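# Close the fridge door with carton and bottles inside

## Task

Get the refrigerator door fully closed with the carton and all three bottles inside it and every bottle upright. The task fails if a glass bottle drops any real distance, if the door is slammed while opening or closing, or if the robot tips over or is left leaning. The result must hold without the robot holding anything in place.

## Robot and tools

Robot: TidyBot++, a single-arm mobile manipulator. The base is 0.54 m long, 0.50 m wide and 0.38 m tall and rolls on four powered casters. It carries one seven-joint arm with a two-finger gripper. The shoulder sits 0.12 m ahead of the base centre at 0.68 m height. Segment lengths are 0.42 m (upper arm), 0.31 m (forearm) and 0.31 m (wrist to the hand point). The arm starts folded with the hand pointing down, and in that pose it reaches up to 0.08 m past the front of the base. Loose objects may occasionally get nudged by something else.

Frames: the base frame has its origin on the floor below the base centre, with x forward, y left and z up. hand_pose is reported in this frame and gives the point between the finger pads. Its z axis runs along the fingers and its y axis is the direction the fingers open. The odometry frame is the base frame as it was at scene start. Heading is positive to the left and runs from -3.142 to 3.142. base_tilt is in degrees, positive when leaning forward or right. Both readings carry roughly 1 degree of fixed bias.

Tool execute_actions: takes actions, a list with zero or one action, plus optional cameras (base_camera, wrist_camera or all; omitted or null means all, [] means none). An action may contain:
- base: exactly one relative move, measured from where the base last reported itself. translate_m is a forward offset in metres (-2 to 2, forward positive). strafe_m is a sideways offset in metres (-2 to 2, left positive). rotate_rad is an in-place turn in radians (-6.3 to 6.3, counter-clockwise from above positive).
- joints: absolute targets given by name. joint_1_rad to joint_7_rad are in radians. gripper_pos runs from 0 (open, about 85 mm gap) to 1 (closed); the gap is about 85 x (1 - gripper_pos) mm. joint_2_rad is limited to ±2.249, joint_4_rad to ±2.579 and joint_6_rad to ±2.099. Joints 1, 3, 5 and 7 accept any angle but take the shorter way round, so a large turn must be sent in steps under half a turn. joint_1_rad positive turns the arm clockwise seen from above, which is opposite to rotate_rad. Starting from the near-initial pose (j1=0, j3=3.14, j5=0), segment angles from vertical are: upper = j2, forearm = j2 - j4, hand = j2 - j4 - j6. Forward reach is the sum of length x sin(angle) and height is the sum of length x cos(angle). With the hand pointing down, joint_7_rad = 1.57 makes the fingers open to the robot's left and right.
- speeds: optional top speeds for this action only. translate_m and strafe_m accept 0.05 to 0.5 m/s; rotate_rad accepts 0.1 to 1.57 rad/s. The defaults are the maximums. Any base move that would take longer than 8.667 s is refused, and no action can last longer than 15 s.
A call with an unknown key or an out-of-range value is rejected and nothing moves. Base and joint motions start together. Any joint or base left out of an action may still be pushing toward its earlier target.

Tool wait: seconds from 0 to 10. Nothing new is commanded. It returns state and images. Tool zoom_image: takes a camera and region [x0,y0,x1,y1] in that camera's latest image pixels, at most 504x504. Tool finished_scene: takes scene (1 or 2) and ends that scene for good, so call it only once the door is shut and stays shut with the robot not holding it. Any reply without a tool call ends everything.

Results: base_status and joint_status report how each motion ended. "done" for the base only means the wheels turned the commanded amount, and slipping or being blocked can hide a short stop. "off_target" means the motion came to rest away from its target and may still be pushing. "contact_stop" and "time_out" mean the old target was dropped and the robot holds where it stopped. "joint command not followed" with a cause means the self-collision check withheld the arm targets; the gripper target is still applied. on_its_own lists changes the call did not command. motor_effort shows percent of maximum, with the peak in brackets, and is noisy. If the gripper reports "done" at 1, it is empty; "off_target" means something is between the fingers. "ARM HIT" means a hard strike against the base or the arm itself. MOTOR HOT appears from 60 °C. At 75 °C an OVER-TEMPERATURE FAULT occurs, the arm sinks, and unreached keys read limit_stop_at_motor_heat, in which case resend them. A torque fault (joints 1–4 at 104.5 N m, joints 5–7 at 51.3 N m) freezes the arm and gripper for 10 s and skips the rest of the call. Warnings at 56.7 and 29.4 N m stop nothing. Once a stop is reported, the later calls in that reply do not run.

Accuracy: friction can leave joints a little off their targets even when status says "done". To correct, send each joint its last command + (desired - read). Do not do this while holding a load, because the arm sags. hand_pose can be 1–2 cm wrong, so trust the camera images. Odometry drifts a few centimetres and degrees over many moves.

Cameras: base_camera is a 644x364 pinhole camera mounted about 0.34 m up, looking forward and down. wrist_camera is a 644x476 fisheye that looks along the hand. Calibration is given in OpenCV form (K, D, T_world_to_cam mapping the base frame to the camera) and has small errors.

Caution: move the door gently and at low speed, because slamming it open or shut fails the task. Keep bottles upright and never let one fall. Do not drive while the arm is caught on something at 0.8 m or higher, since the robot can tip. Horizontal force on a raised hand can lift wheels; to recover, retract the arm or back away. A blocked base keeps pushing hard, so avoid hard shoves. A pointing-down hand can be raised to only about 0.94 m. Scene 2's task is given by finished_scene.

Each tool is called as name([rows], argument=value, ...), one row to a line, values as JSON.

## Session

execute_actions(actions=[])

Scene clock: 0.00 s.
base_odometry: x=+0.000 y=+0.000 heading=+0.000 (m, m, rad; odometry frame)
base_tilt: forward=+0.0 right=-0.4 (deg)
base_status: not commanded
joint_positions: joint_1_rad=+0.018 joint_2_rad=-0.313 joint_3_rad=+3.175 joint_4_rad=-2.553 joint_5_rad=-0.024 joint_6_rad=-0.870 joint_7_rad=+1.540 gripper_pos=+0.000
joint_status: not commanded
motor_effort: joint_1_rad=+1 joint_2_rad=-1 joint_3_rad=+1 joint_4_rad=+14 joint_5_rad=-1 joint_6_rad=+1 joint_7_rad=+0 (%)
hand_pose: x=+0.2467 y=+0.0018 z=+0.5763 quat_wxyz=(-0.014, +0.999, -0.048, +0.016) (m; base frame)
pictures: base_camera, wrist_camera
camera_calibration (this result's frames):
wrist_camera: T_world_to_cam=[[-0.0997159, -0.990629, -0.0933284, 0.0947798], [-0.994698, 0.101617, -0.0158323, 0.311418], [0.0251677, 0.0912548, -0.995509, 0.704466], [0, 0, 0, 1]] pos_world=[0.301488, -0.00203959, 0.715079]
Images, in order (width x height): base_camera 644x364, wrist_camera 644x476.

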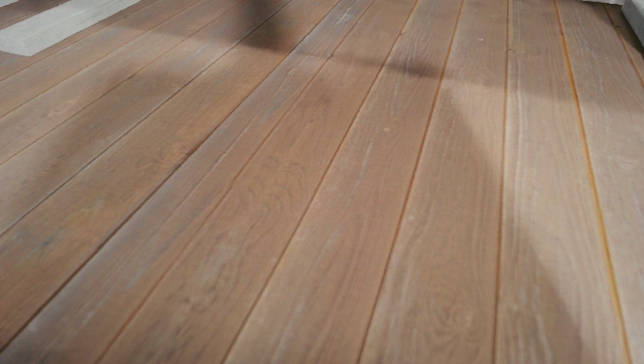

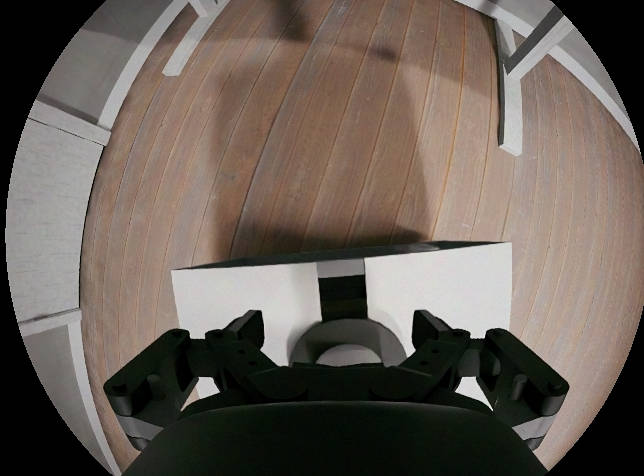

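execute_actions([
  {"joints": {"joint_1_rad": 0.0, "joint_3_rad": 3.14, "joint_5_rad": 0.0, "joint_6_rad": 0.63, "joint_7_rad": 1.57}},
], cameras=["wrist_camera"])

execute_actions([
  {"joints": {"joint_1_rad": 2.1}},
], cameras=["wrist_camera"])

execute_actions([
  {"joints": {"joint_1_rad": -2.1}},
], cameras=["wrist_camera"])

Scene clock: 1.97 s.
base_odometry: x=+0.000 y=+0.000 heading=+0.000 (m, m, rad; odometry frame)
base_tilt: forward=+0.0 right=-0.4 (deg)
base_status: not commanded
joint_positions: joint_1_rad=+0.018 joint_2_rad=-0.313 joint_3_rad=+3.164 joint_4_rad=-2.553 joint_5_rad=-0.024 joint_6_rad=+0.618 joint_7_rad=+1.540 gripper_pos=+0.000
joint_status: all done
motor_effort: joint_1_rad=+1(1) joint_2_rad=-6(7) joint_3_rad=+1(1) joint_4_rad=+18(18) joint_5_rad=-1(1) joint_6_rad=+10(10) joint_7_rad=+0(0) (%)
hand_pose: x=+0.5467 y=-0.0207 z=+0.8714 quat_wxyz=(-0.001, +0.724, -0.039, +0.689) (m; base frame)
pictures: wrist_camera
camera_calibration (this result's frames):
wrist_camera: T_world_to_cam=[[0.00818565, -0.997764, -0.0663303, 0.047325], [-0.0623555, 0.0656941, -0.99589, 0.960332], [0.99802, 0.0122881, -0.0616783, -0.354432], [0, 0, 0, 1]] pos_world=[0.413225, -0.0115137, 0.937663]
Images, in order (width x height): wrist_camera 644x476.

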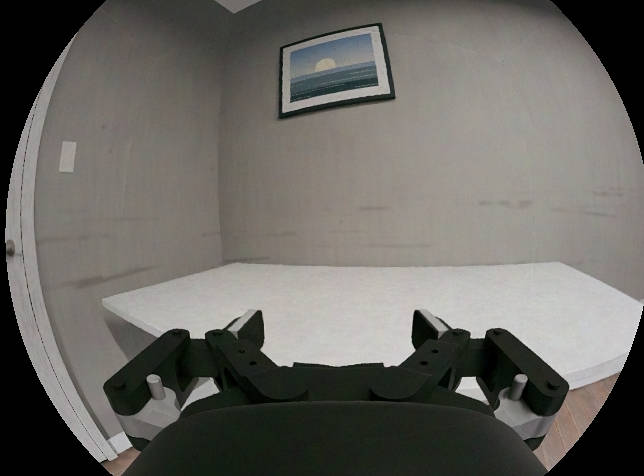

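Scene clock: 5.17 s.
base_odometry: x=+0.000 y=+0.000 heading=+0.000 (m, m, rad; odometry frame)
base_tilt: forward=+0.0 right=-0.4 (deg)
base_status: not commanded
joint_positions: joint_1_rad=+2.083 joint_2_rad=-0.313 joint_3_rad=+3.161 joint_4_rad=-2.553 joint_5_rad=-0.024 joint_6_rad=+0.618 joint_7_rad=+1.540 gripper_pos=+0.000
joint_status: all done
motor_effort: joint_1_rad=+1(0) joint_2_rad=-6(7) joint_3_rad=+1(1) joint_4_rad=+18(18) joint_5_rad=-1(0) joint_6_rad=+9(10) joint_7_rad=+0(0) (%)
hand_pose: x=-0.1013 y=-0.3671 z=+0.8714 quat_wxyz=(+0.591, +0.338, -0.641, +0.355) (m; base frame)
pictures: wrist_camera
camera_calibration (this result's frames):
wrist_camera: T_world_to_cam=[[-0.883075, 0.464628, -0.065564, 0.152863], [0.0867044, 0.0242531, -0.995939, 0.942617], [-0.461151, -0.885174, -0.0617027, -0.180746], [0, 0, 0, 1]] pos_world=[-0.0300911, -0.253878, 0.937658]
Images, in order (width x height): wrist_camera 644x476.

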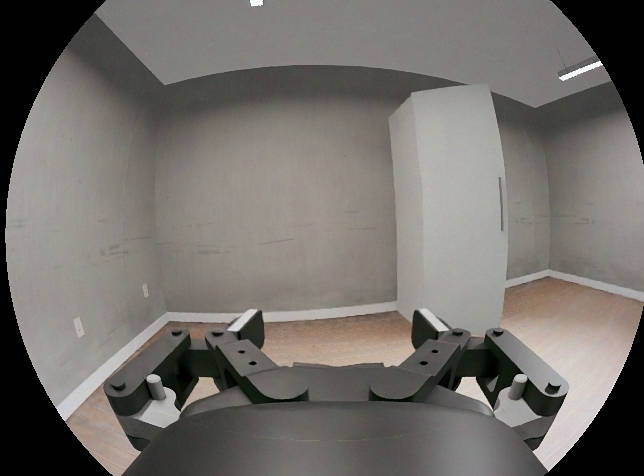

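Scene clock: 8.33 s.
base_odometry: x=+0.000 y=+0.000 heading=+0.000 (m, m, rad; odometry frame)
base_tilt: forward=+0.0 right=-0.4 (deg)
base_status: not commanded
joint_positions: joint_1_rad=+4.166 joint_2_rad=-0.313 joint_3_rad=+3.160 joint_4_rad=-2.553 joint_5_rad=-0.024 joint_6_rad=+0.618 joint_7_rad=+1.540 gripper_pos=+0.000
joint_status: all done
motor_effort: joint_1_rad=+1(0) joint_2_rad=-6(7) joint_3_rad=+1(1) joint_4_rad=+18(18) joint_5_rad=-1(0) joint_6_rad=+9(10) joint_7_rad=+0(0) (%)
hand_pose: x=-0.0933 y=+0.3718 z=+0.8714 quat_wxyz=(+0.604, -0.382, -0.616, -0.331) (m; base frame)
pictures: wrist_camera
camera_calibration (this result's frames):
wrist_camera: T_world_to_cam=[[0.837478, 0.542551, -0.0653373, -0.0520376], [-0.0211064, -0.0873592, -0.995953, 0.955453], [-0.546063, 0.835468, -0.0617102, -0.170629], [0, 0, 0, 1]] pos_world=[-0.0294275, 0.254255, 0.937657]
Images, in order (width x height): wrist_camera 644x476.

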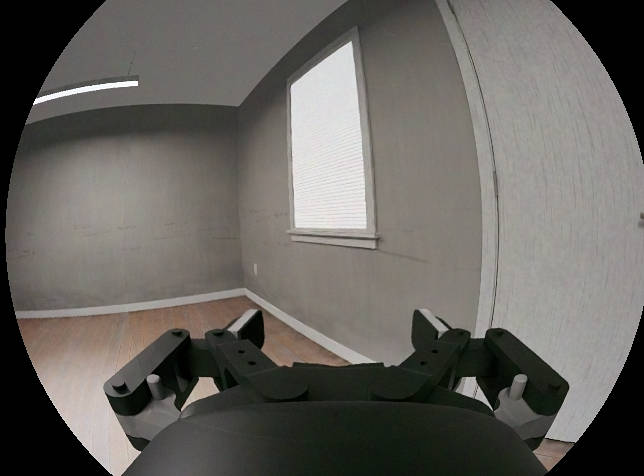

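execute_actions([
  {"base": {"translate_m": -1.7}, "joints": {"joint_1_rad": 1.74}},
])

Scene clock: 13.73 s.
base_odometry: x=-1.700 y=+0.001 heading=+0.000 (m, m, rad; odometry frame)
base_tilt: forward=+0.0 right=-0.4 (deg)
base_status: done
joint_positions: joint_1_rad=+1.757 joint_2_rad=-0.313 joint_3_rad=+3.160 joint_4_rad=-2.553 joint_5_rad=-0.024 joint_6_rad=+0.618 joint_7_rad=+1.540 gripper_pos=+0.000
joint_status: all done
motor_effort: joint_1_rad=+1(0) joint_2_rad=-6(7) joint_3_rad=+0(0) joint_4_rad=+18(19) joint_5_rad=-1(0) joint_6_rad=+10(10) joint_7_rad=+0(0) (%)
hand_pose: x=+0.0287 y=-0.4185 z=+0.8714 quat_wxyz=(+0.525, +0.438, -0.577, +0.446) (m; base frame)
pictures: base_camera, wrist_camera
camera_calibration (this result's frames):
wrist_camera: T_world_to_cam=[[-0.985676, 0.155559, -0.0651423, 0.164785], [0.0738642, 0.050956, -0.995966, 0.944157], [-0.151612, -0.986511, -0.0617164, -0.217557], [0, 0, 0, 1]] pos_world=[0.0597008, -0.288367, 0.937656]
Images, in order (width x height): base_camera 644x364, wrist_camera 644x476.

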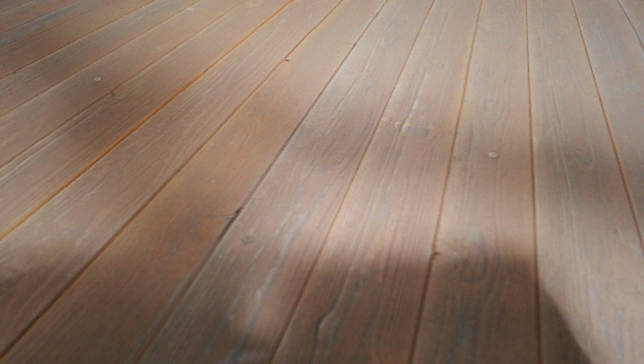

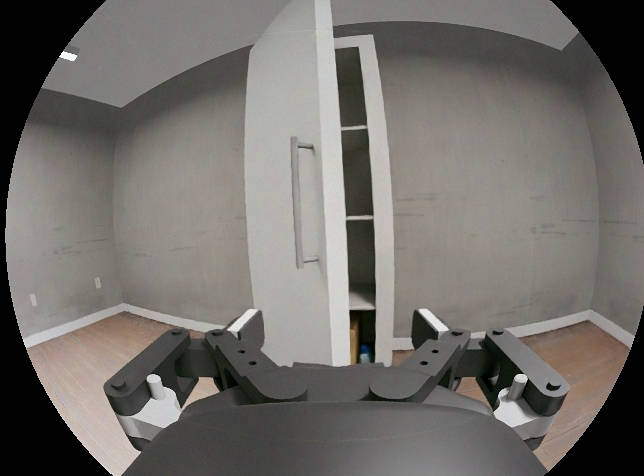

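execute_actions([
  {"base": {"translate_m": -0.7}, "joints": {"joint_1_rad": 1.25, "joint_6_rad": 0.35}},
], cameras=["wrist_camera"])

Scene clock: 16.63 s.
base_odometry: x=-2.400 y=+0.001 heading=+0.000 (m, m, rad; odometry frame)
base_tilt: forward=+0.0 right=-0.3 (deg)
base_status: done
joint_positions: joint_1_rad=+1.267 joint_2_rad=-0.313 joint_3_rad=+3.156 joint_4_rad=-2.553 joint_5_rad=-0.024 joint_6_rad=+0.381 joint_7_rad=+1.540 gripper_pos=+0.000
joint_status: all done
motor_effort: joint_1_rad=+1(2) joint_2_rad=-6(7) joint_3_rad=+1(2) joint_4_rad=+18(18) joint_5_rad=-1(2) joint_6_rad=+9(9) joint_7_rad=+0(0) (%)
hand_pose: x=+0.2360 y=-0.3989 z=+0.7988 quat_wxyz=(+0.346, +0.627, -0.499, +0.488) (m; base frame)
pictures: wrist_camera
camera_calibration (this result's frames):
wrist_camera: T_world_to_cam=[[-0.944738, -0.31857, -0.0773531, 0.17229], [-0.0241952, 0.303071, -0.952661, 0.944628], [0.326933, -0.898143, -0.294031, -0.0633587], [0, 0, 0, 1]] pos_world=[0.206339, -0.288308, 0.894608]
Images, in order (width x height): wrist_camera 644x476.

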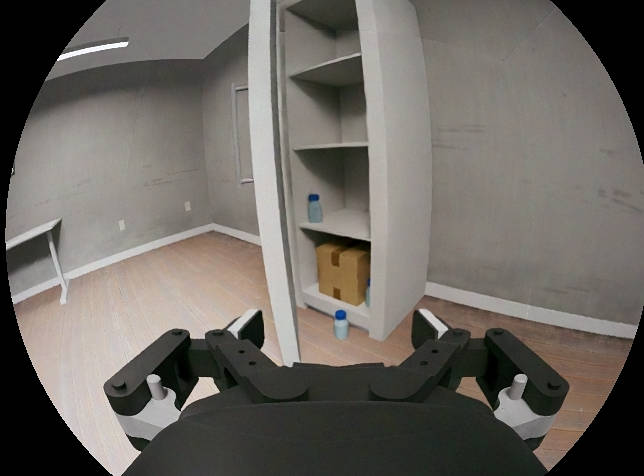

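zoom_image(camera="wrist_camera", region=[250, 160, 450, 360])

Region (250, 160, 450, 360) of wrist_camera's 644x476 image, scaled by 2.520.

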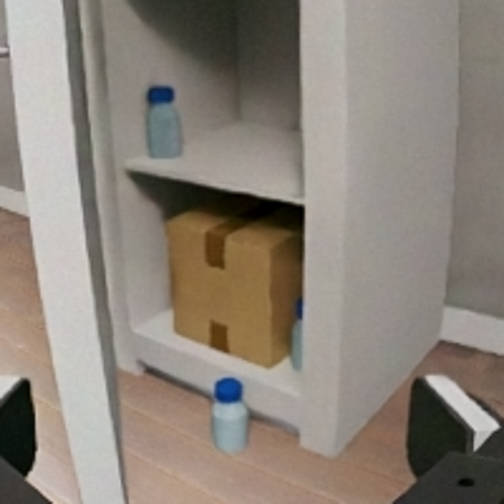

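execute_actions([
  {"base": {"rotate_rad": -1.98}, "joints": {"joint_1_rad": 0.0, "joint_2_rad": 0.81, "joint_3_rad": 3.14, "joint_4_rad": -2.28, "joint_5_rad": 0.0, "joint_6_rad": 1.54, "joint_7_rad": 1.6}},
], cameras=[])

execute_actions([
  {"base": {"translate_m": 0.14}},
], cameras=[])

execute_actions([
  {"base": {"strafe_m": 0.95}},
])

Scene clock: 20.40 s.
base_odometry: x=-2.400 y=+0.001 heading=-1.980 (m, m, rad; odometry frame)
base_tilt: forward=+0.0 right=-0.3 (deg)
base_status: done
joint_positions: joint_1_rad=+0.018 joint_2_rad=+0.798 joint_3_rad=+3.156 joint_4_rad=-2.302 joint_5_rad=-0.024 joint_6_rad=+1.508 joint_7_rad=+1.556 gripper_pos=+0.000
joint_status: all done
motor_effort: joint_1_rad=+1(2) joint_2_rad=-33(35) joint_3_rad=+0(1) joint_4_rad=+7(19) joint_5_rad=-1(1) joint_6_rad=+9(10) joint_7_rad=+0(0) (%)
hand_pose: x=+0.7441 y=-0.0241 z=+0.6547 quat_wxyz=(+0.017, +0.714, -0.020, +0.699) (m; base frame)
pictures: none
No camera images: the call's "cameras" was empty. Leave "cameras" out to get every camera's image.

Scene clock: 21.83 s.
base_odometry: x=-2.456 y=-0.128 heading=-1.981 (m, m, rad; odometry frame)
base_tilt: forward=+0.0 right=-0.3 (deg)
base_status: done
joint_positions: joint_1_rad=+0.018 joint_2_rad=+0.799 joint_3_rad=+3.156 joint_4_rad=-2.294 joint_5_rad=-0.024 joint_6_rad=+1.510 joint_7_rad=+1.556 gripper_pos=+0.000
joint_status: not commanded
motor_effort: joint_1_rad=+1(1) joint_2_rad=-34(36) joint_3_rad=+0(0) joint_4_rad=+7(8) joint_5_rad=-1(1) joint_6_rad=+9(10) joint_7_rad=+0(0) (%)
hand_pose: x=+0.7468 y=-0.0238 z=+0.6572 quat_wxyz=(+0.016, +0.711, -0.020, +0.703) (m; base frame)
pictures: none
No camera images: the call's "cameras" was empty. Leave "cameras" out to get every camera's image.

Scene clock: 25.40 s.
base_odometry: x=-1.585 y=-0.507 heading=-1.981 (m, m, rad; odometry frame)
base_tilt: forward=+0.0 right=-0.4 (deg)
base_status: done
joint_positions: joint_1_rad=+0.008 joint_2_rad=+0.802 joint_3_rad=+3.153 joint_4_rad=-2.293 joint_5_rad=-0.024 joint_6_rad=+1.513 joint_7_rad=+1.557 gripper_pos=+0.000
joint_status: not commanded
motor_effort: joint_1_rad=+0(20) joint_2_rad=-33(35) joint_3_rad=+0(14) joint_4_rad=+6(14) joint_5_rad=-1(4) joint_6_rad=+9(12) joint_7_rad=+0(0) (%)
hand_pose: x=+0.7470 y=-0.0163 z=+0.6568 quat_wxyz=(+0.012, +0.711, -0.017, +0.703) (m; base frame)
pictures: base_camera, wrist_camera
camera_calibration (this result's frames):
wrist_camera: T_world_to_cam=[[0.0231459, -0.999619, -0.015036, -0.00903404], [-0.0258052, 0.0144376, -0.999563, 0.733087], [0.999399, 0.0235238, -0.0254612, -0.59232], [0, 0, 0, 1]] pos_world=[0.61109, -0.00568099, 0.71755]
Images, in order (width x height): base_camera 644x364, wrist_camera 644x476.

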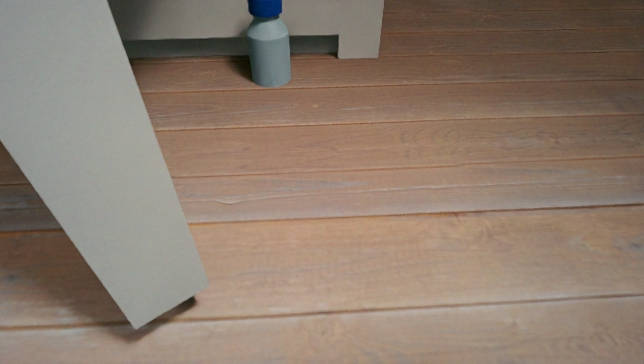

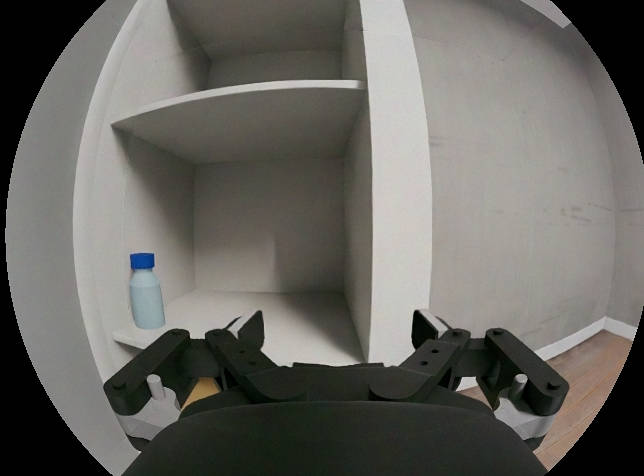

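execute_actions([
  {"base": {"strafe_m": 0.42}, "speeds": {"strafe_m": 0.12}},
])

Scene clock: 32.60 s.
base_odometry: x=-1.202 y=-0.673 heading=-1.979 (m, m, rad; odometry frame)
base_tilt: forward=+0.0 right=-0.3 (deg)
base_status: strafe_m time_out (by the wheels' count: +0.418 of +0.420)
joint_positions: joint_1_rad=+0.111 joint_2_rad=+0.806 joint_3_rad=+3.145 joint_4_rad=-2.293 joint_5_rad=-0.024 joint_6_rad=+1.513 joint_7_rad=+1.557 gripper_pos=+0.000
joint_status: not commanded
motor_effort: joint_1_rad=-21(26) joint_2_rad=-33(38) joint_3_rad=+0(8) joint_4_rad=+6(9) joint_5_rad=-1(9) joint_6_rad=+10(10) joint_7_rad=+0(1) (%)
hand_pose: x=+0.7424 y=-0.0770 z=+0.6545 quat_wxyz=(+0.044, +0.710, -0.053, +0.700) (m; base frame)
pictures: base_camera, wrist_camera
camera_calibration (this result's frames):
wrist_camera: T_world_to_cam=[[-0.0738988, -0.997045, -0.0209957, 0.00651905], [-0.0269075, 0.0230391, -0.999372, 0.732947], [0.996903, -0.0732875, -0.0285306, -0.589875], [0, 0, 0, 1]] pos_world=[0.608252, -0.0536171, 0.715794]
Images, in order (width x height): base_camera 644x364, wrist_camera 644x476.

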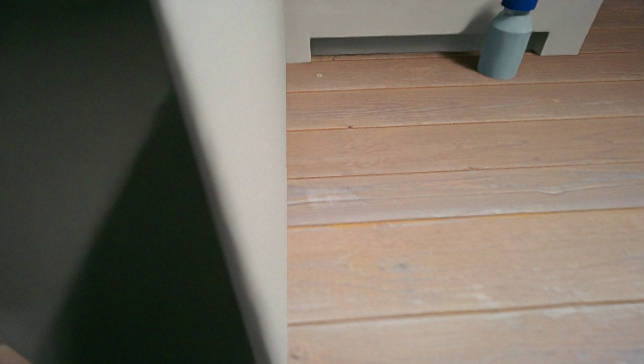

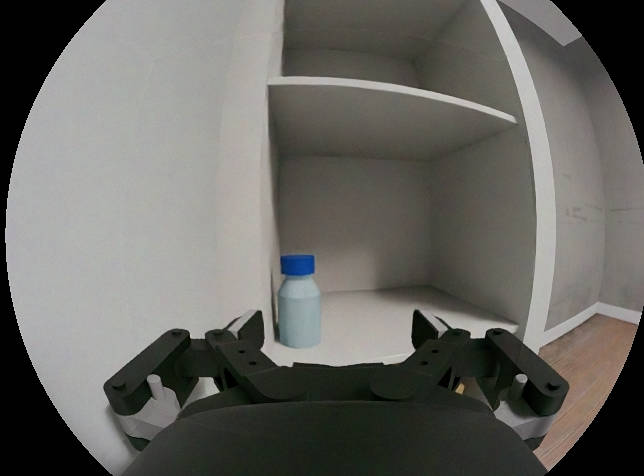

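execute_actions([
  {"base": {"translate_m": -0.15}, "joints": {"joint_1_rad": 0.0}},
], cameras=[])

execute_actions([
  {"base": {"strafe_m": -0.33}, "joints": {"joint_1_rad": 0.0, "joint_2_rad": 2.22, "joint_4_rad": -0.55, "joint_6_rad": 1.04}},
])

Scene clock: 34.30 s.
base_odometry: x=-1.142 y=-0.535 heading=-1.979 (m, m, rad; odometry frame)
base_tilt: forward=+0.0 right=-0.3 (deg)
base_status: done
joint_positions: joint_1_rad=+0.090 joint_2_rad=+0.824 joint_3_rad=+3.147 joint_4_rad=-2.288 joint_5_rad=-0.023 joint_6_rad=+1.513 joint_7_rad=+1.557 gripper_pos=+0.000
joint_status: joint_1_rad off_target (ended at +0.090, target +0.000)
motor_effort: joint_1_rad=-18(22) joint_2_rad=-39(40) joint_3_rad=-2(5) joint_4_rad=+6(8) joint_5_rad=-1(1) joint_6_rad=+9(10) joint_7_rad=+0(1) (%)
hand_pose: x=+0.7451 y=-0.0650 z=+0.6450 quat_wxyz=(+0.037, +0.715, -0.046, +0.696) (m; base frame)
pictures: none
No camera images: the call's "cameras" was empty. Leave "cameras" out to get every camera's image.

Scene clock: 37.20 s.
base_odometry: x=-1.445 y=-0.404 heading=-1.979 (m, m, rad; odometry frame)
base_tilt: forward=+0.1 right=-0.4 (deg)
base_status: done
joint_positions: joint_1_rad=+0.001 joint_2_rad=+2.206 joint_3_rad=+3.144 joint_4_rad=-0.572 joint_5_rad=-0.021 joint_6_rad=+1.071 joint_7_rad=+1.557 gripper_pos=+0.000
joint_status: all done
motor_effort: joint_1_rad=+1(18) joint_2_rad=-42(51) joint_3_rad=+0(2) joint_4_rad=+11(11) joint_5_rad=-1(0) joint_6_rad=+10(9) joint_7_rad=+0(0) (%)
hand_pose: x=+0.8776 y=-0.0057 z=+0.0957 quat_wxyz=(+0.000, +0.754, -0.014, +0.657) (m; base frame)
pictures: base_camera, wrist_camera
camera_calibration (this result's frames):
wrist_camera: T_world_to_cam=[[0.0401458, -0.998585, -0.0348666, -0.0229049], [-0.150411, 0.0284575, -0.988214, 0.283789], [0.987808, 0.0449169, -0.149056, -0.715188], [0, 0, 0, 1]] pos_world=[0.750073, 0.0011756, 0.173043]
Images, in order (width x height): base_camera 644x364, wrist_camera 644x476.

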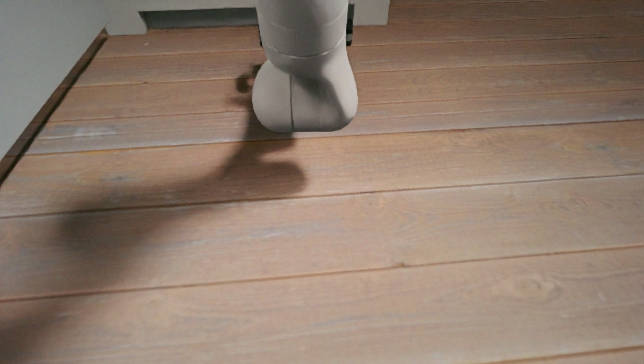

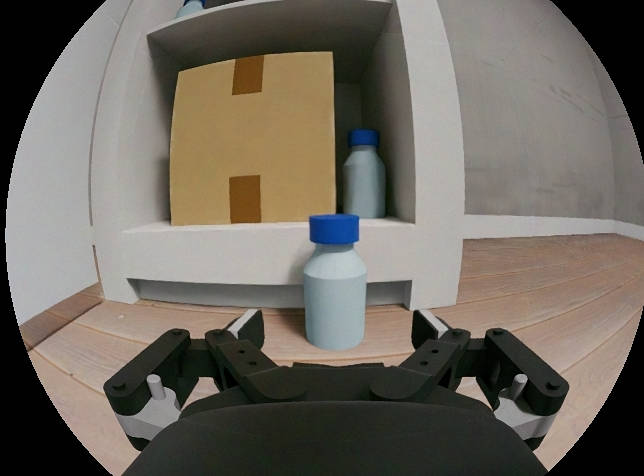

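execute_actions([
  {"base": {"translate_m": 0.14}, "speeds": {"translate_m": 0.15}, "joints": {"joint_2_rad": 2.249, "joint_6_rad": 0.99}},
], cameras=["wrist_camera"])

Scene clock: 38.87 s.
base_odometry: x=-1.501 y=-0.533 heading=-1.980 (m, m, rad; odometry frame)
base_tilt: forward=+0.1 right=-0.3 (deg)
base_status: done
joint_positions: joint_1_rad=+0.001 joint_2_rad=+2.246 joint_3_rad=+3.144 joint_4_rad=-0.565 joint_5_rad=-0.021 joint_6_rad=+1.017 joint_7_rad=+1.557 gripper_pos=+0.000
joint_status: all done
motor_effort: joint_1_rad=+1(0) joint_2_rad=-41(44) joint_3_rad=+0(0) joint_4_rad=+11(12) joint_5_rad=-1(1) joint_6_rad=+9(11) joint_7_rad=+0(0) (%)
hand_pose: x=+0.8526 y=-0.0055 z=+0.0522 quat_wxyz=(+0.000, +0.781, -0.015, +0.624) (m; base frame)
pictures: wrist_camera
camera_calibration (this result's frames):
wrist_camera: T_world_to_cam=[[0.0371964, -0.998533, -0.0393526, -0.020488], [-0.235687, 0.0295029, -0.971381, 0.308868], [0.971117, 0.0454068, -0.234244, -0.678355], [0, 0, 0, 1]] pos_world=[0.73232, 0.00123147, 0.140322]
Images, in order (width x height): wrist_camera 644x476.

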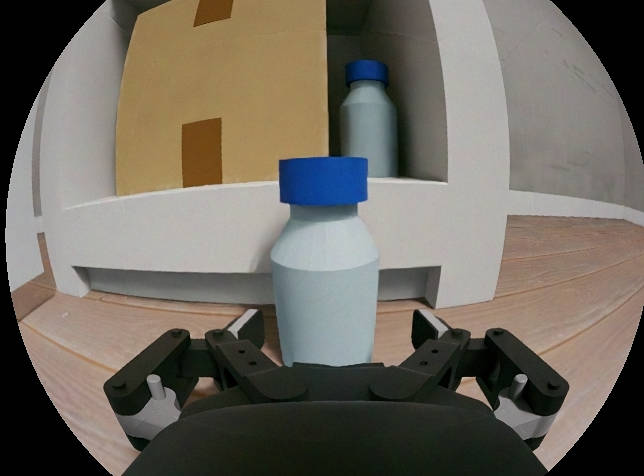

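execute_actions([
  {"base": {"translate_m": 0.04}, "speeds": {"translate_m": 0.1}},
], cameras=["wrist_camera"])

execute_actions([
  {"joints": {"gripper_pos": 1.0}},
], cameras=["wrist_camera"])

Scene clock: 39.90 s.
base_odometry: x=-1.517 y=-0.570 heading=-1.980 (m, m, rad; odometry frame)
base_tilt: forward=+0.1 right=-0.4 (deg)
base_status: done
joint_positions: joint_1_rad=+0.001 joint_2_rad=+2.248 joint_3_rad=+3.144 joint_4_rad=-0.565 joint_5_rad=-0.021 joint_6_rad=+1.017 joint_7_rad=+1.557 gripper_pos=+0.000
joint_status: not commanded
motor_effort: joint_1_rad=+0(3) joint_2_rad=-40(44) joint_3_rad=+0(0) joint_4_rad=+11(12) joint_5_rad=-1(1) joint_6_rad=+9(9) joint_7_rad=+0(0) (%)
hand_pose: x=+0.8516 y=-0.0055 z=+0.0511 quat_wxyz=(+0.000, +0.782, -0.015, +0.623) (m; base frame)
pictures: wrist_camera
camera_calibration (this result's frames):
wrist_camera: T_world_to_cam=[[0.0371437, -0.998533, -0.0394055, -0.0204468], [-0.237016, 0.0295046, -0.971058, 0.308672], [0.970795, 0.0454085, -0.235573, -0.677348], [0, 0, 0, 1]] pos_world=[0.731486, 0.00123329, 0.139368]
Images, in order (width x height): wrist_camera 644x476.

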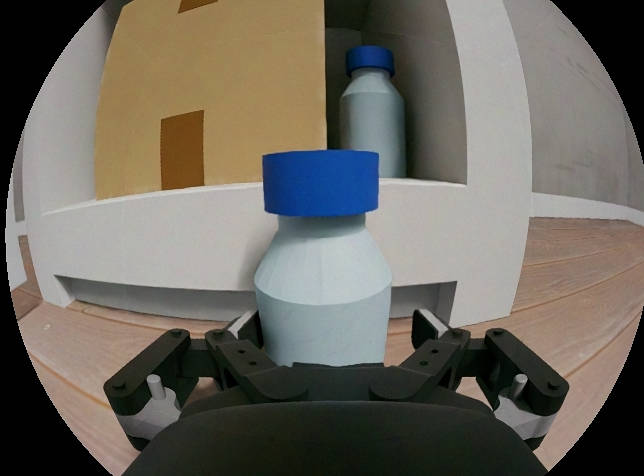

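Scene clock: 41.00 s.
base_odometry: x=-1.517 y=-0.570 heading=-1.980 (m, m, rad; odometry frame)
base_tilt: forward=+0.0 right=-0.4 (deg)
base_status: not commanded
joint_positions: joint_1_rad=+0.001 joint_2_rad=+2.248 joint_3_rad=+3.144 joint_4_rad=-0.564 joint_5_rad=-0.021 joint_6_rad=+1.017 joint_7_rad=+1.557 gripper_pos=+0.254
joint_status: gripper_pos off_target (ended at +0.254, target +1.000)
motor_effort: joint_1_rad=+1(1) joint_2_rad=-40(41) joint_3_rad=+0(0) joint_4_rad=+10(11) joint_5_rad=-1(0) joint_6_rad=+10(9) joint_7_rad=+0(0) (%)
hand_pose: x=+0.8519 y=-0.0055 z=+0.0514 quat_wxyz=(+0.000, +0.782, -0.014, +0.624) (m; base frame)
pictures: wrist_camera
camera_calibration (this result's frames):
wrist_camera: T_world_to_cam=[[0.037278, -0.998546, -0.0389482, -0.0205798], [-0.236376, 0.0290582, -0.971227, 0.308522], [0.970946, 0.0454118, -0.234949, -0.677715], [0, 0, 0, 1]] pos_world=[0.731719, 0.00126136, 0.139615]
Images, in order (width x height): wrist_camera 644x476.

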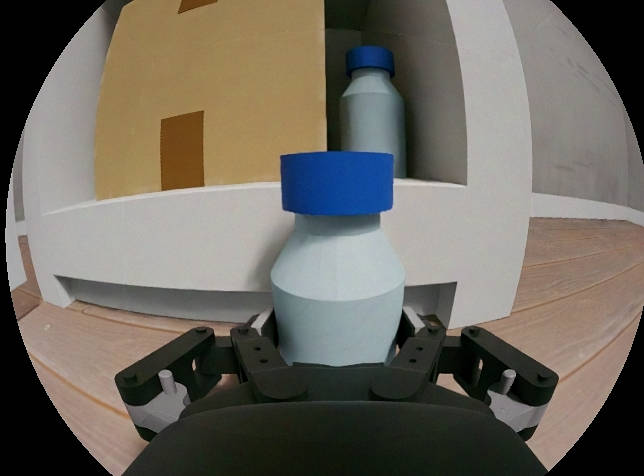

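execute_actions([
  {"base": {"translate_m": -0.25}, "speeds": {"translate_m": 0.3}, "joints": {"joint_2_rad": 1.5, "joint_4_rad": -1.36, "joint_6_rad": 1.1}},
], cameras=[])

execute_actions([
  {"joints": {"joint_2_rad": 0.62, "joint_4_rad": -2.28, "joint_6_rad": 1.17}},
])

Scene clock: 43.27 s.
base_odometry: x=-1.418 y=-0.340 heading=-1.981 (m, m, rad; odometry frame)
base_tilt: forward=+0.0 right=-0.3 (deg)
base_status: done
joint_positions: joint_1_rad=+0.001 joint_2_rad=+1.542 joint_3_rad=+3.144 joint_4_rad=-1.352 joint_5_rad=-0.021 joint_6_rad=+1.047 joint_7_rad=+1.557 gripper_pos=+0.254
joint_status: joint_2_rad off_target (ended at +1.542, target +1.500); the others done
motor_effort: joint_1_rad=+1(5) joint_2_rad=-53(57) joint_3_rad=+0(0) joint_4_rad=+12(14) joint_5_rad=-1(2) joint_6_rad=+12(14) joint_7_rad=+0(1) (%)
hand_pose: x=+0.9161 y=-0.0065 z=+0.3042 quat_wxyz=(+0.002, +0.798, -0.015, +0.603) (m; base frame)
pictures: none
No camera images: the call's "cameras" was empty. Leave "cameras" out to get every camera's image.

Scene clock: 45.47 s.
base_odometry: x=-1.418 y=-0.340 heading=-1.981 (m, m, rad; odometry frame)
base_tilt: forward=+0.0 right=-0.3 (deg)
base_status: not commanded
joint_positions: joint_1_rad=+0.001 joint_2_rad=+0.658 joint_3_rad=+3.144 joint_4_rad=-2.276 joint_5_rad=-0.021 joint_6_rad=+1.114 joint_7_rad=+1.557 gripper_pos=+0.254
joint_status: all done
motor_effort: joint_1_rad=+1(1) joint_2_rad=-37(55) joint_3_rad=+0(0) joint_4_rad=+11(12) joint_5_rad=-1(1) joint_6_rad=+13(13) joint_7_rad=+0(0) (%)
hand_pose: x=+0.7429 y=-0.0068 z=+0.6303 quat_wxyz=(+0.002, +0.789, -0.016, +0.614) (m; base frame)
pictures: base_camera, wrist_camera
camera_calibration (this result's frames):
wrist_camera: T_world_to_cam=[[0.0322055, -0.998749, -0.0382521, 0.00801294], [-0.259998, 0.0285828, -0.965186, 0.858774], [0.965072, 0.0410298, -0.258752, -0.416425], [0, 0, 0, 1]] pos_world=[0.624901, 0.000542541, 0.721433]
Images, in order (width x height): base_camera 644x364, wrist_camera 644x476.

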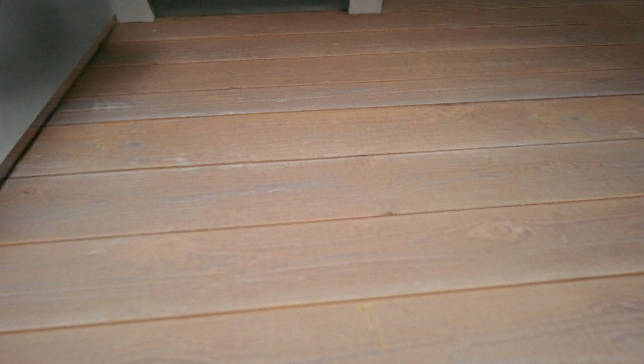

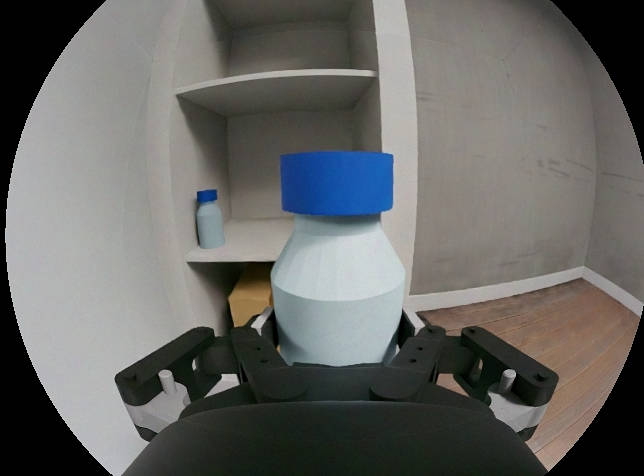

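execute_actions([
  {"base": {"translate_m": 0.54}, "speeds": {"translate_m": 0.3}, "joints": {"joint_1_rad": -0.19}},
])

Scene clock: 48.60 s.
base_odometry: x=-1.634 y=-0.835 heading=-1.981 (m, m, rad; odometry frame)
base_tilt: forward=+0.0 right=-0.4 (deg)
base_status: done
joint_positions: joint_1_rad=-0.187 joint_2_rad=+0.656 joint_3_rad=+3.144 joint_4_rad=-2.283 joint_5_rad=-0.020 joint_6_rad=+1.116 joint_7_rad=+1.557 gripper_pos=+0.254
joint_status: all done
motor_effort: joint_1_rad=+1(5) joint_2_rad=-37(39) joint_3_rad=+0(2) joint_4_rad=+11(13) joint_5_rad=-1(2) joint_6_rad=+13(13) joint_7_rad=+0(0) (%)
hand_pose: x=+0.7305 y=+0.1103 z=+0.6297 quat_wxyz=(-0.056, +0.788, +0.059, +0.610) (m; base frame)
pictures: base_camera, wrist_camera
camera_calibration (this result's frames):
wrist_camera: T_world_to_cam=[[0.219961, -0.974754, -0.0383542, -0.0143814], [-0.263652, -0.0215494, -0.964377, 0.859351], [0.939204, 0.222238, -0.261736, -0.408572], [0, 0, 0, 1]] pos_world=[0.613466, 0.0953002, 0.721249]
Images, in order (width x height): base_camera 644x364, wrist_camera 644x476.

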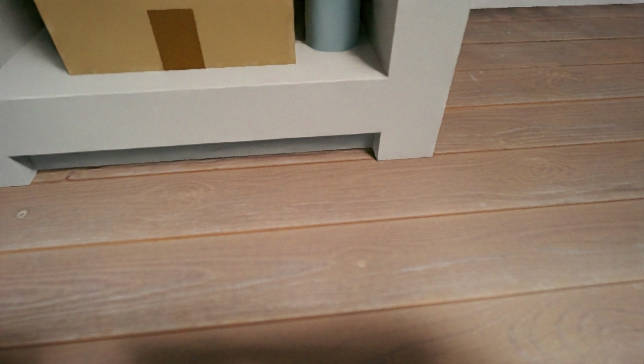

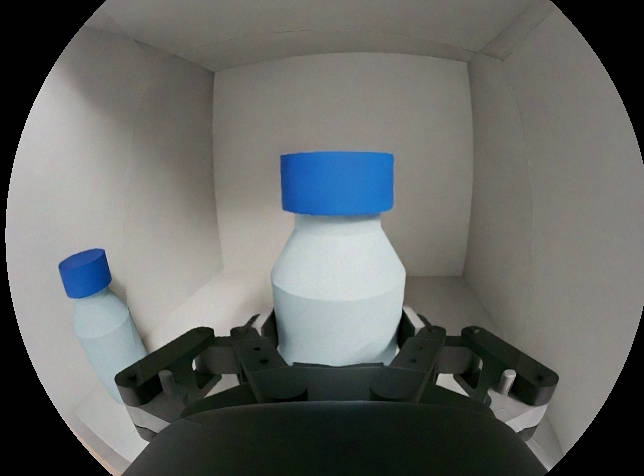

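execute_actions([
  {"joints": {"joint_2_rad": 0.76, "joint_6_rad": 1.34}},
], cameras=["wrist_camera"])

Scene clock: 49.77 s.
base_odometry: x=-1.634 y=-0.835 heading=-1.981 (m, m, rad; odometry frame)
base_tilt: forward=+0.0 right=-0.3 (deg)
base_status: not commanded
joint_positions: joint_1_rad=-0.187 joint_2_rad=+0.779 joint_3_rad=+3.144 joint_4_rad=-2.283 joint_5_rad=-0.020 joint_6_rad=+1.284 joint_7_rad=+1.557 gripper_pos=+0.254
joint_status: joint_6_rad off_target (ended at +1.284, target +1.340); the others done
motor_effort: joint_1_rad=+1(1) joint_2_rad=-38(41) joint_3_rad=+0(0) joint_4_rad=+9(11) joint_5_rad=-1(1) joint_6_rad=+13(13) joint_7_rad=+0(0) (%)
hand_pose: x=+0.7342 y=+0.1107 z=+0.6033 quat_wxyz=(-0.056, +0.775, +0.059, +0.627) (m; base frame)
pictures: wrist_camera
camera_calibration (this result's frames):
wrist_camera: T_world_to_cam=[[0.221334, -0.974633, -0.0331837, -0.0199822], [-0.221456, -0.0170946, -0.975021, 0.809818], [0.94972, 0.223154, -0.219622, -0.452371], [0, 0, 0, 1]] pos_world=[0.613387, 0.0953166, 0.689575]
Images, in order (width x height): wrist_camera 644x476.

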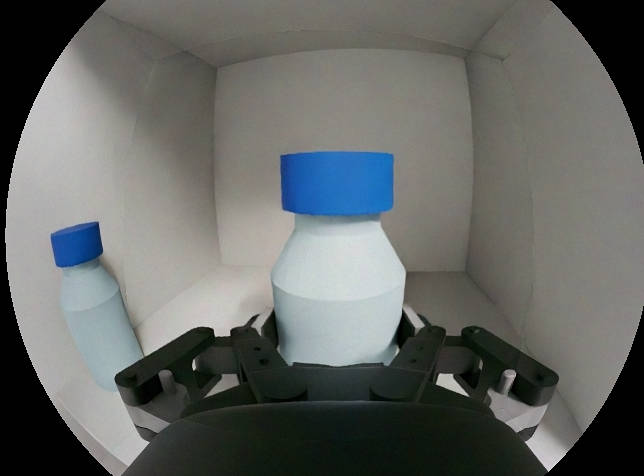

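execute_actions([
  {"joints": {"joint_2_rad": 0.845, "joint_6_rad": 1.41}},
], cameras=[])

execute_actions([
  {"joints": {"gripper_pos": 0.0}},
], cameras=["wrist_camera"])

Scene clock: 52.77 s.
base_odometry: x=-1.634 y=-0.835 heading=-1.981 (m, m, rad; odometry frame)
base_tilt: forward=+0.0 right=-0.4 (deg)
base_status: not commanded
joint_positions: joint_1_rad=-0.187 joint_2_rad=+0.863 joint_3_rad=+3.144 joint_4_rad=-2.283 joint_5_rad=-0.020 joint_6_rad=+1.354 joint_7_rad=+1.557 gripper_pos=+0.254
joint_status: joint_6_rad off_target (ended at +1.354, target +1.410); the others done
motor_effort: joint_1_rad=+1(0) joint_2_rad=-39(41) joint_3_rad=+0(1) joint_4_rad=+7(9) joint_5_rad=-1(1) joint_6_rad=+13(13) joint_7_rad=+0(0) (%)
hand_pose: x=+0.7312 y=+0.1100 z=+0.5727 quat_wxyz=(-0.055, +0.779, +0.060, +0.622) (m; base frame)
pictures: none
No camera images: the call's "cameras" was empty. Leave "cameras" out to get every camera's image.

Scene clock: 53.90 s.
base_odometry: x=-1.634 y=-0.835 heading=-1.981 (m, m, rad; odometry frame)
base_tilt: forward=+0.0 right=-0.4 (deg)
base_status: not commanded
joint_positions: joint_1_rad=-0.187 joint_2_rad=+0.853 joint_3_rad=+3.144 joint_4_rad=-2.283 joint_5_rad=-0.020 joint_6_rad=+1.380 joint_7_rad=+1.557 gripper_pos=+0.000
joint_status: all done
motor_effort: joint_1_rad=+1(1) joint_2_rad=-34(39) joint_3_rad=+0(0) joint_4_rad=+6(7) joint_5_rad=-1(1) joint_6_rad=+10(13) joint_7_rad=+1(0) (%)
hand_pose: x=+0.7338 y=+0.1105 z=+0.5870 quat_wxyz=(-0.056, +0.767, +0.059, +0.636) (m; base frame)
pictures: wrist_camera
camera_calibration (this result's frames):
wrist_camera: T_world_to_cam=[[0.222165, -0.97454, -0.0302468, -0.0229468], [-0.198784, -0.0149025, -0.97993, 0.779859], [0.95453, 0.223719, -0.197033, -0.472329], [0, 0, 0, 1]] pos_world=[0.610974, 0.0949283, 0.670449]
Images, in order (width x height): wrist_camera 644x476.

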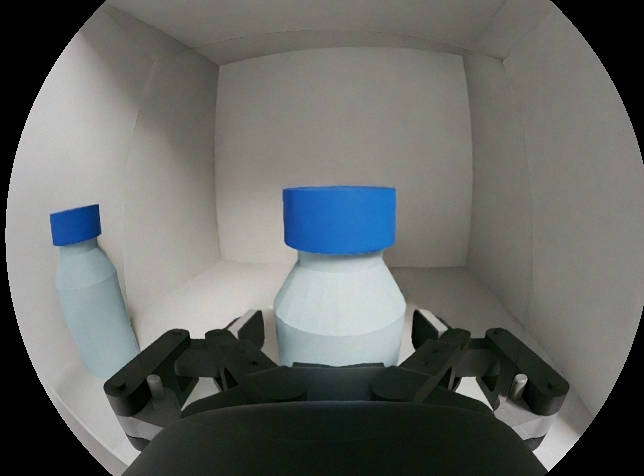

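execute_actions([
  {"joints": {"joint_2_rad": 0.45, "joint_6_rad": 0.98}},
], cameras=[])

execute_actions([
  {"base": {"translate_m": -0.72}, "joints": {"joint_1_rad": 0.0}},
])

Scene clock: 55.93 s.
base_odometry: x=-1.634 y=-0.835 heading=-1.981 (m, m, rad; odometry frame)
base_tilt: forward=+0.1 right=-0.4 (deg)
base_status: not commanded
joint_positions: joint_1_rad=-0.187 joint_2_rad=+0.459 joint_3_rad=+3.144 joint_4_rad=-2.283 joint_5_rad=-0.020 joint_6_rad=+1.012 joint_7_rad=+1.557 gripper_pos=+0.000
joint_status: all done
motor_effort: joint_1_rad=+1(1) joint_2_rad=-29(35) joint_3_rad=+0(0) joint_4_rad=+12(12) joint_5_rad=-1(1) joint_6_rad=+9(9) joint_7_rad=+0(0) (%)
hand_pose: x=+0.7252 y=+0.1096 z=+0.7198 quat_wxyz=(-0.061, +0.759, +0.056, +0.646) (m; base frame)
pictures: none
No camera images: the call's "cameras" was empty. Leave "cameras" out to get every camera's image.

Scene clock: 58.87 s.
base_odometry: x=-1.346 y=-0.175 heading=-1.981 (m, m, rad; odometry frame)
base_tilt: forward=+0.0 right=-0.4 (deg)
base_status: done
joint_positions: joint_1_rad=-0.010 joint_2_rad=+0.458 joint_3_rad=+3.144 joint_4_rad=-2.283 joint_5_rad=-0.020 joint_6_rad=+1.010 joint_7_rad=+1.557 gripper_pos=+0.000
joint_status: all done
motor_effort: joint_1_rad=+0(2) joint_2_rad=-29(31) joint_3_rad=+0(2) joint_4_rad=+12(13) joint_5_rad=-1(0) joint_6_rad=+9(10) joint_7_rad=+0(0) (%)
hand_pose: x=+0.7349 y=+0.0009 z=+0.7202 quat_wxyz=(-0.003, +0.761, -0.011, +0.648) (m; base frame)
pictures: base_camera, wrist_camera
camera_calibration (this result's frames):
wrist_camera: T_world_to_cam=[[0.0484765, -0.99813, -0.0372316, 0.00671089], [-0.173549, 0.0282913, -0.984419, 0.893625], [0.983631, 0.0541827, -0.171853, -0.462022], [0, 0, 0, 1]] pos_world=[0.609222, 0.00645016, 0.800551]
Images, in order (width x height): base_camera 644x364, wrist_camera 644x476.

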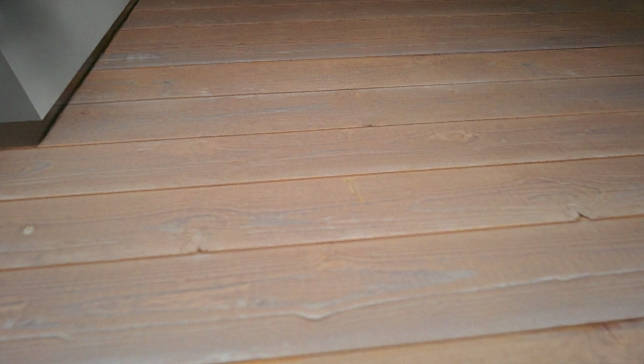

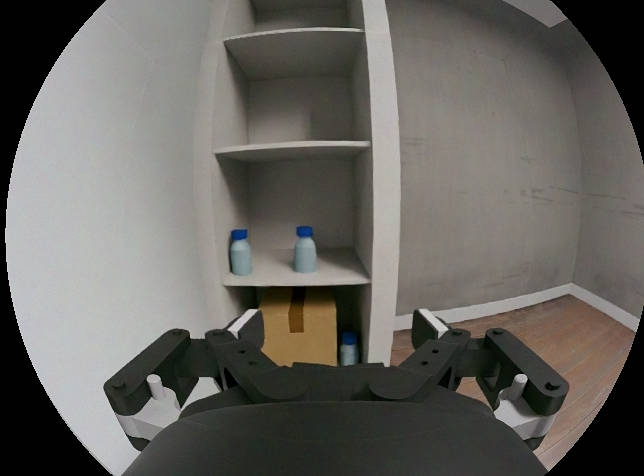

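execute_actions([
  {"base": {"rotate_rad": 0.82}, "speeds": {"rotate_rad": 1.0}, "joints": {"joint_2_rad": 0.1, "joint_4_rad": -2.5, "gripper_pos": 1.0}},
], cameras=[])

execute_actions([
  {"joints": {"joint_2_rad": 1.5, "joint_4_rad": -0.3, "joint_6_rad": 0.23}},
])

Scene clock: 60.83 s.
base_odometry: x=-1.346 y=-0.175 heading=-1.162 (m, m, rad; odometry frame)
base_tilt: forward=+0.0 right=-0.3 (deg)
base_status: done
joint_positions: joint_1_rad=-0.003 joint_2_rad=+0.110 joint_3_rad=+3.144 joint_4_rad=-2.479 joint_5_rad=-0.020 joint_6_rad=+1.010 joint_7_rad=+1.557 gripper_pos=+0.999
joint_status: all done
motor_effort: joint_1_rad=+1(3) joint_2_rad=-18(31) joint_3_rad=+0(2) joint_4_rad=+14(14) joint_5_rad=-1(0) joint_6_rad=+9(10) joint_7_rad=+0(0) (%)
hand_pose: x=+0.6415 y=-0.0035 z=+0.8296 quat_wxyz=(-0.003, +0.710, -0.014, +0.704) (m; base frame)
pictures: none
No camera images: the call's "cameras" was empty. Leave "cameras" out to get every camera's image.

Scene clock: 64.10 s.
base_odometry: x=-1.346 y=-0.175 heading=-1.162 (m, m, rad; odometry frame)
base_tilt: forward=+0.0 right=-0.3 (deg)
base_status: not commanded
joint_positions: joint_1_rad=-0.003 joint_2_rad=+1.486 joint_3_rad=+3.144 joint_4_rad=-0.322 joint_5_rad=-0.020 joint_6_rad=+0.261 joint_7_rad=+1.557 gripper_pos=+0.999
joint_status: all done
motor_effort: joint_1_rad=+1(1) joint_2_rad=-60(61) joint_3_rad=+0(0) joint_4_rad=+21(22) joint_5_rad=-1(1) joint_6_rad=+9(10) joint_7_rad=+0(0) (%)
hand_pose: x=+1.1550 y=+0.0029 z=+0.6516 quat_wxyz=(-0.010, +0.698, -0.011, +0.716) (m; base frame)
pictures: base_camera, wrist_camera
camera_calibration (this result's frames):
wrist_camera: T_world_to_cam=[[0.0621536, -0.997416, -0.0360355, -0.0308218], [0.00991602, 0.0367206, -0.999276, 0.696638], [0.998017, 0.0617513, 0.0121727, -1.0237], [0, 0, 0, 1]] pos_world=[1.01667, 0.00689143, 0.707484]
Images, in order (width x height): base_camera 644x364, wrist_camera 644x476.

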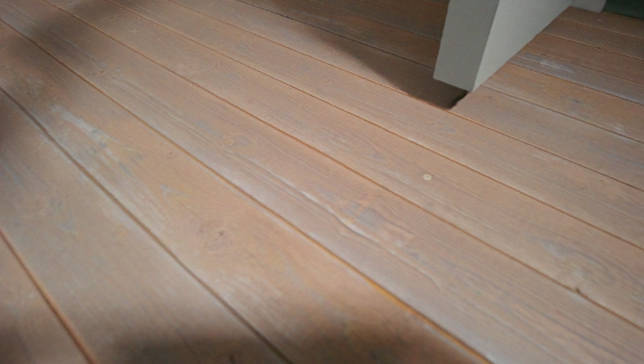

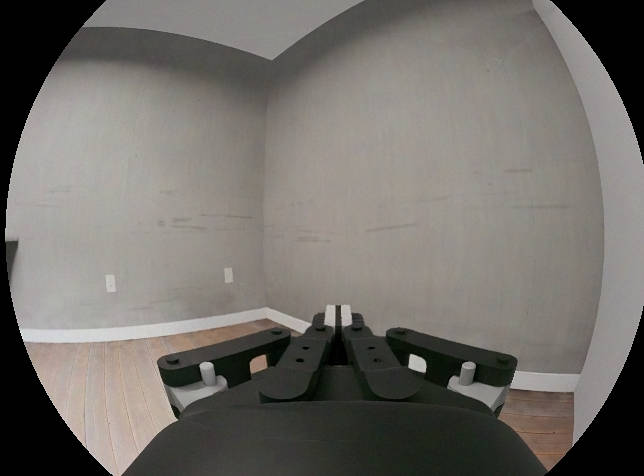

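execute_actions([
  {"base": {"rotate_rad": -0.85}, "speeds": {"rotate_rad": 0.25}},
])

Scene clock: 68.40 s.
base_odometry: x=-1.346 y=-0.175 heading=-2.012 (m, m, rad; odometry frame)
base_tilt: forward=+0.1 right=-0.4 (deg)
base_status: done
joint_positions: joint_1_rad=+0.006 joint_2_rad=+1.486 joint_3_rad=+3.144 joint_4_rad=-0.321 joint_5_rad=-0.014 joint_6_rad=+0.261 joint_7_rad=+1.558 gripper_pos=+0.999
joint_status: not commanded
motor_effort: joint_1_rad=+0(20) joint_2_rad=-60(62) joint_3_rad=-1(1) joint_4_rad=+21(22) joint_5_rad=-1(2) joint_6_rad=+10(10) joint_7_rad=+0(0) (%)
hand_pose: x=+1.1551 y=-0.0059 z=+0.6515 quat_wxyz=(-0.005, +0.698, -0.012, +0.716) (m; base frame)
pictures: base_camera, wrist_camera
camera_calibration (this result's frames):
wrist_camera: T_world_to_cam=[[0.0545965, -0.998056, -0.030065, -0.0347017], [0.0101105, 0.030661, -0.999479, 0.696753], [0.998457, 0.054264, 0.0117648, -1.02349], [0, 0, 0, 1]] pos_world=[1.01676, -0.000458464, 0.707388]
Images, in order (width x height): base_camera 644x364, wrist_camera 644x476.

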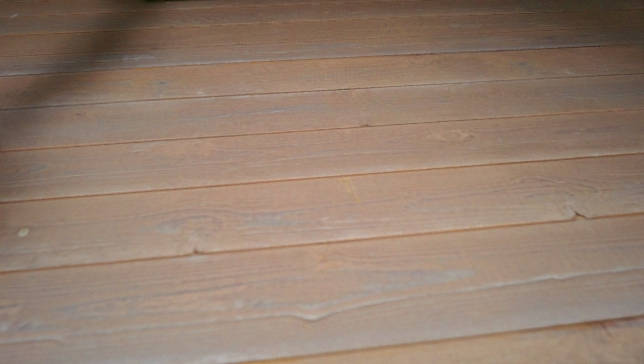

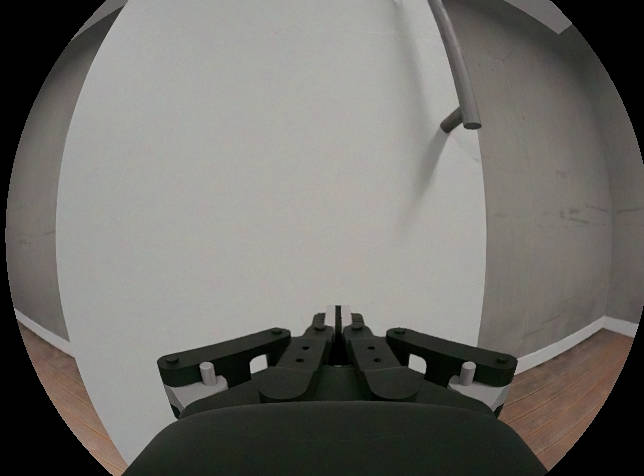

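execute_actions([
  {"base": {"translate_m": 0.09}, "speeds": {"translate_m": 0.08}},
])

Scene clock: 70.17 s.
base_odometry: x=-1.384 y=-0.257 heading=-2.012 (m, m, rad; odometry frame)
base_tilt: forward=+0.1 right=-0.4 (deg)
base_status: done
joint_positions: joint_1_rad=+0.006 joint_2_rad=+1.487 joint_3_rad=+3.144 joint_4_rad=-0.320 joint_5_rad=-0.014 joint_6_rad=+0.260 joint_7_rad=+1.558 gripper_pos=+0.999
joint_status: not commanded
motor_effort: joint_1_rad=+1(3) joint_2_rad=-61(62) joint_3_rad=+0(1) joint_4_rad=+21(22) joint_5_rad=-1(1) joint_6_rad=+10(10) joint_7_rad=+1(0) (%)
hand_pose: x=+1.1551 y=-0.0059 z=+0.6507 quat_wxyz=(-0.005, +0.699, -0.012, +0.715) (m; base frame)
pictures: base_camera, wrist_camera
camera_calibration (this result's frames):
wrist_camera: T_world_to_cam=[[0.0545784, -0.998055, -0.0301212, -0.0346654], [0.00921174, 0.0306682, -0.999487, 0.697021], [0.998467, 0.0542729, 0.0108676, -1.02293], [0, 0, 0, 1]] pos_world=[1.01683, -0.000456869, 0.706736]
Images, in order (width x height): base_camera 644x364, wrist_camera 644x476.

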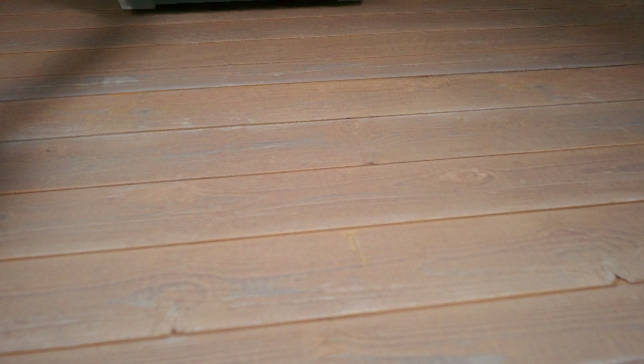

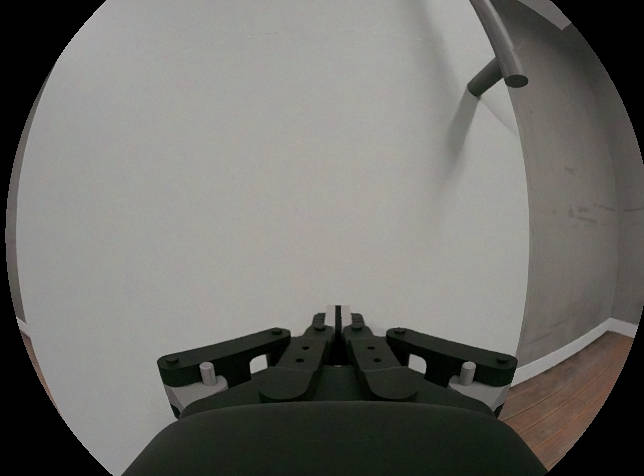

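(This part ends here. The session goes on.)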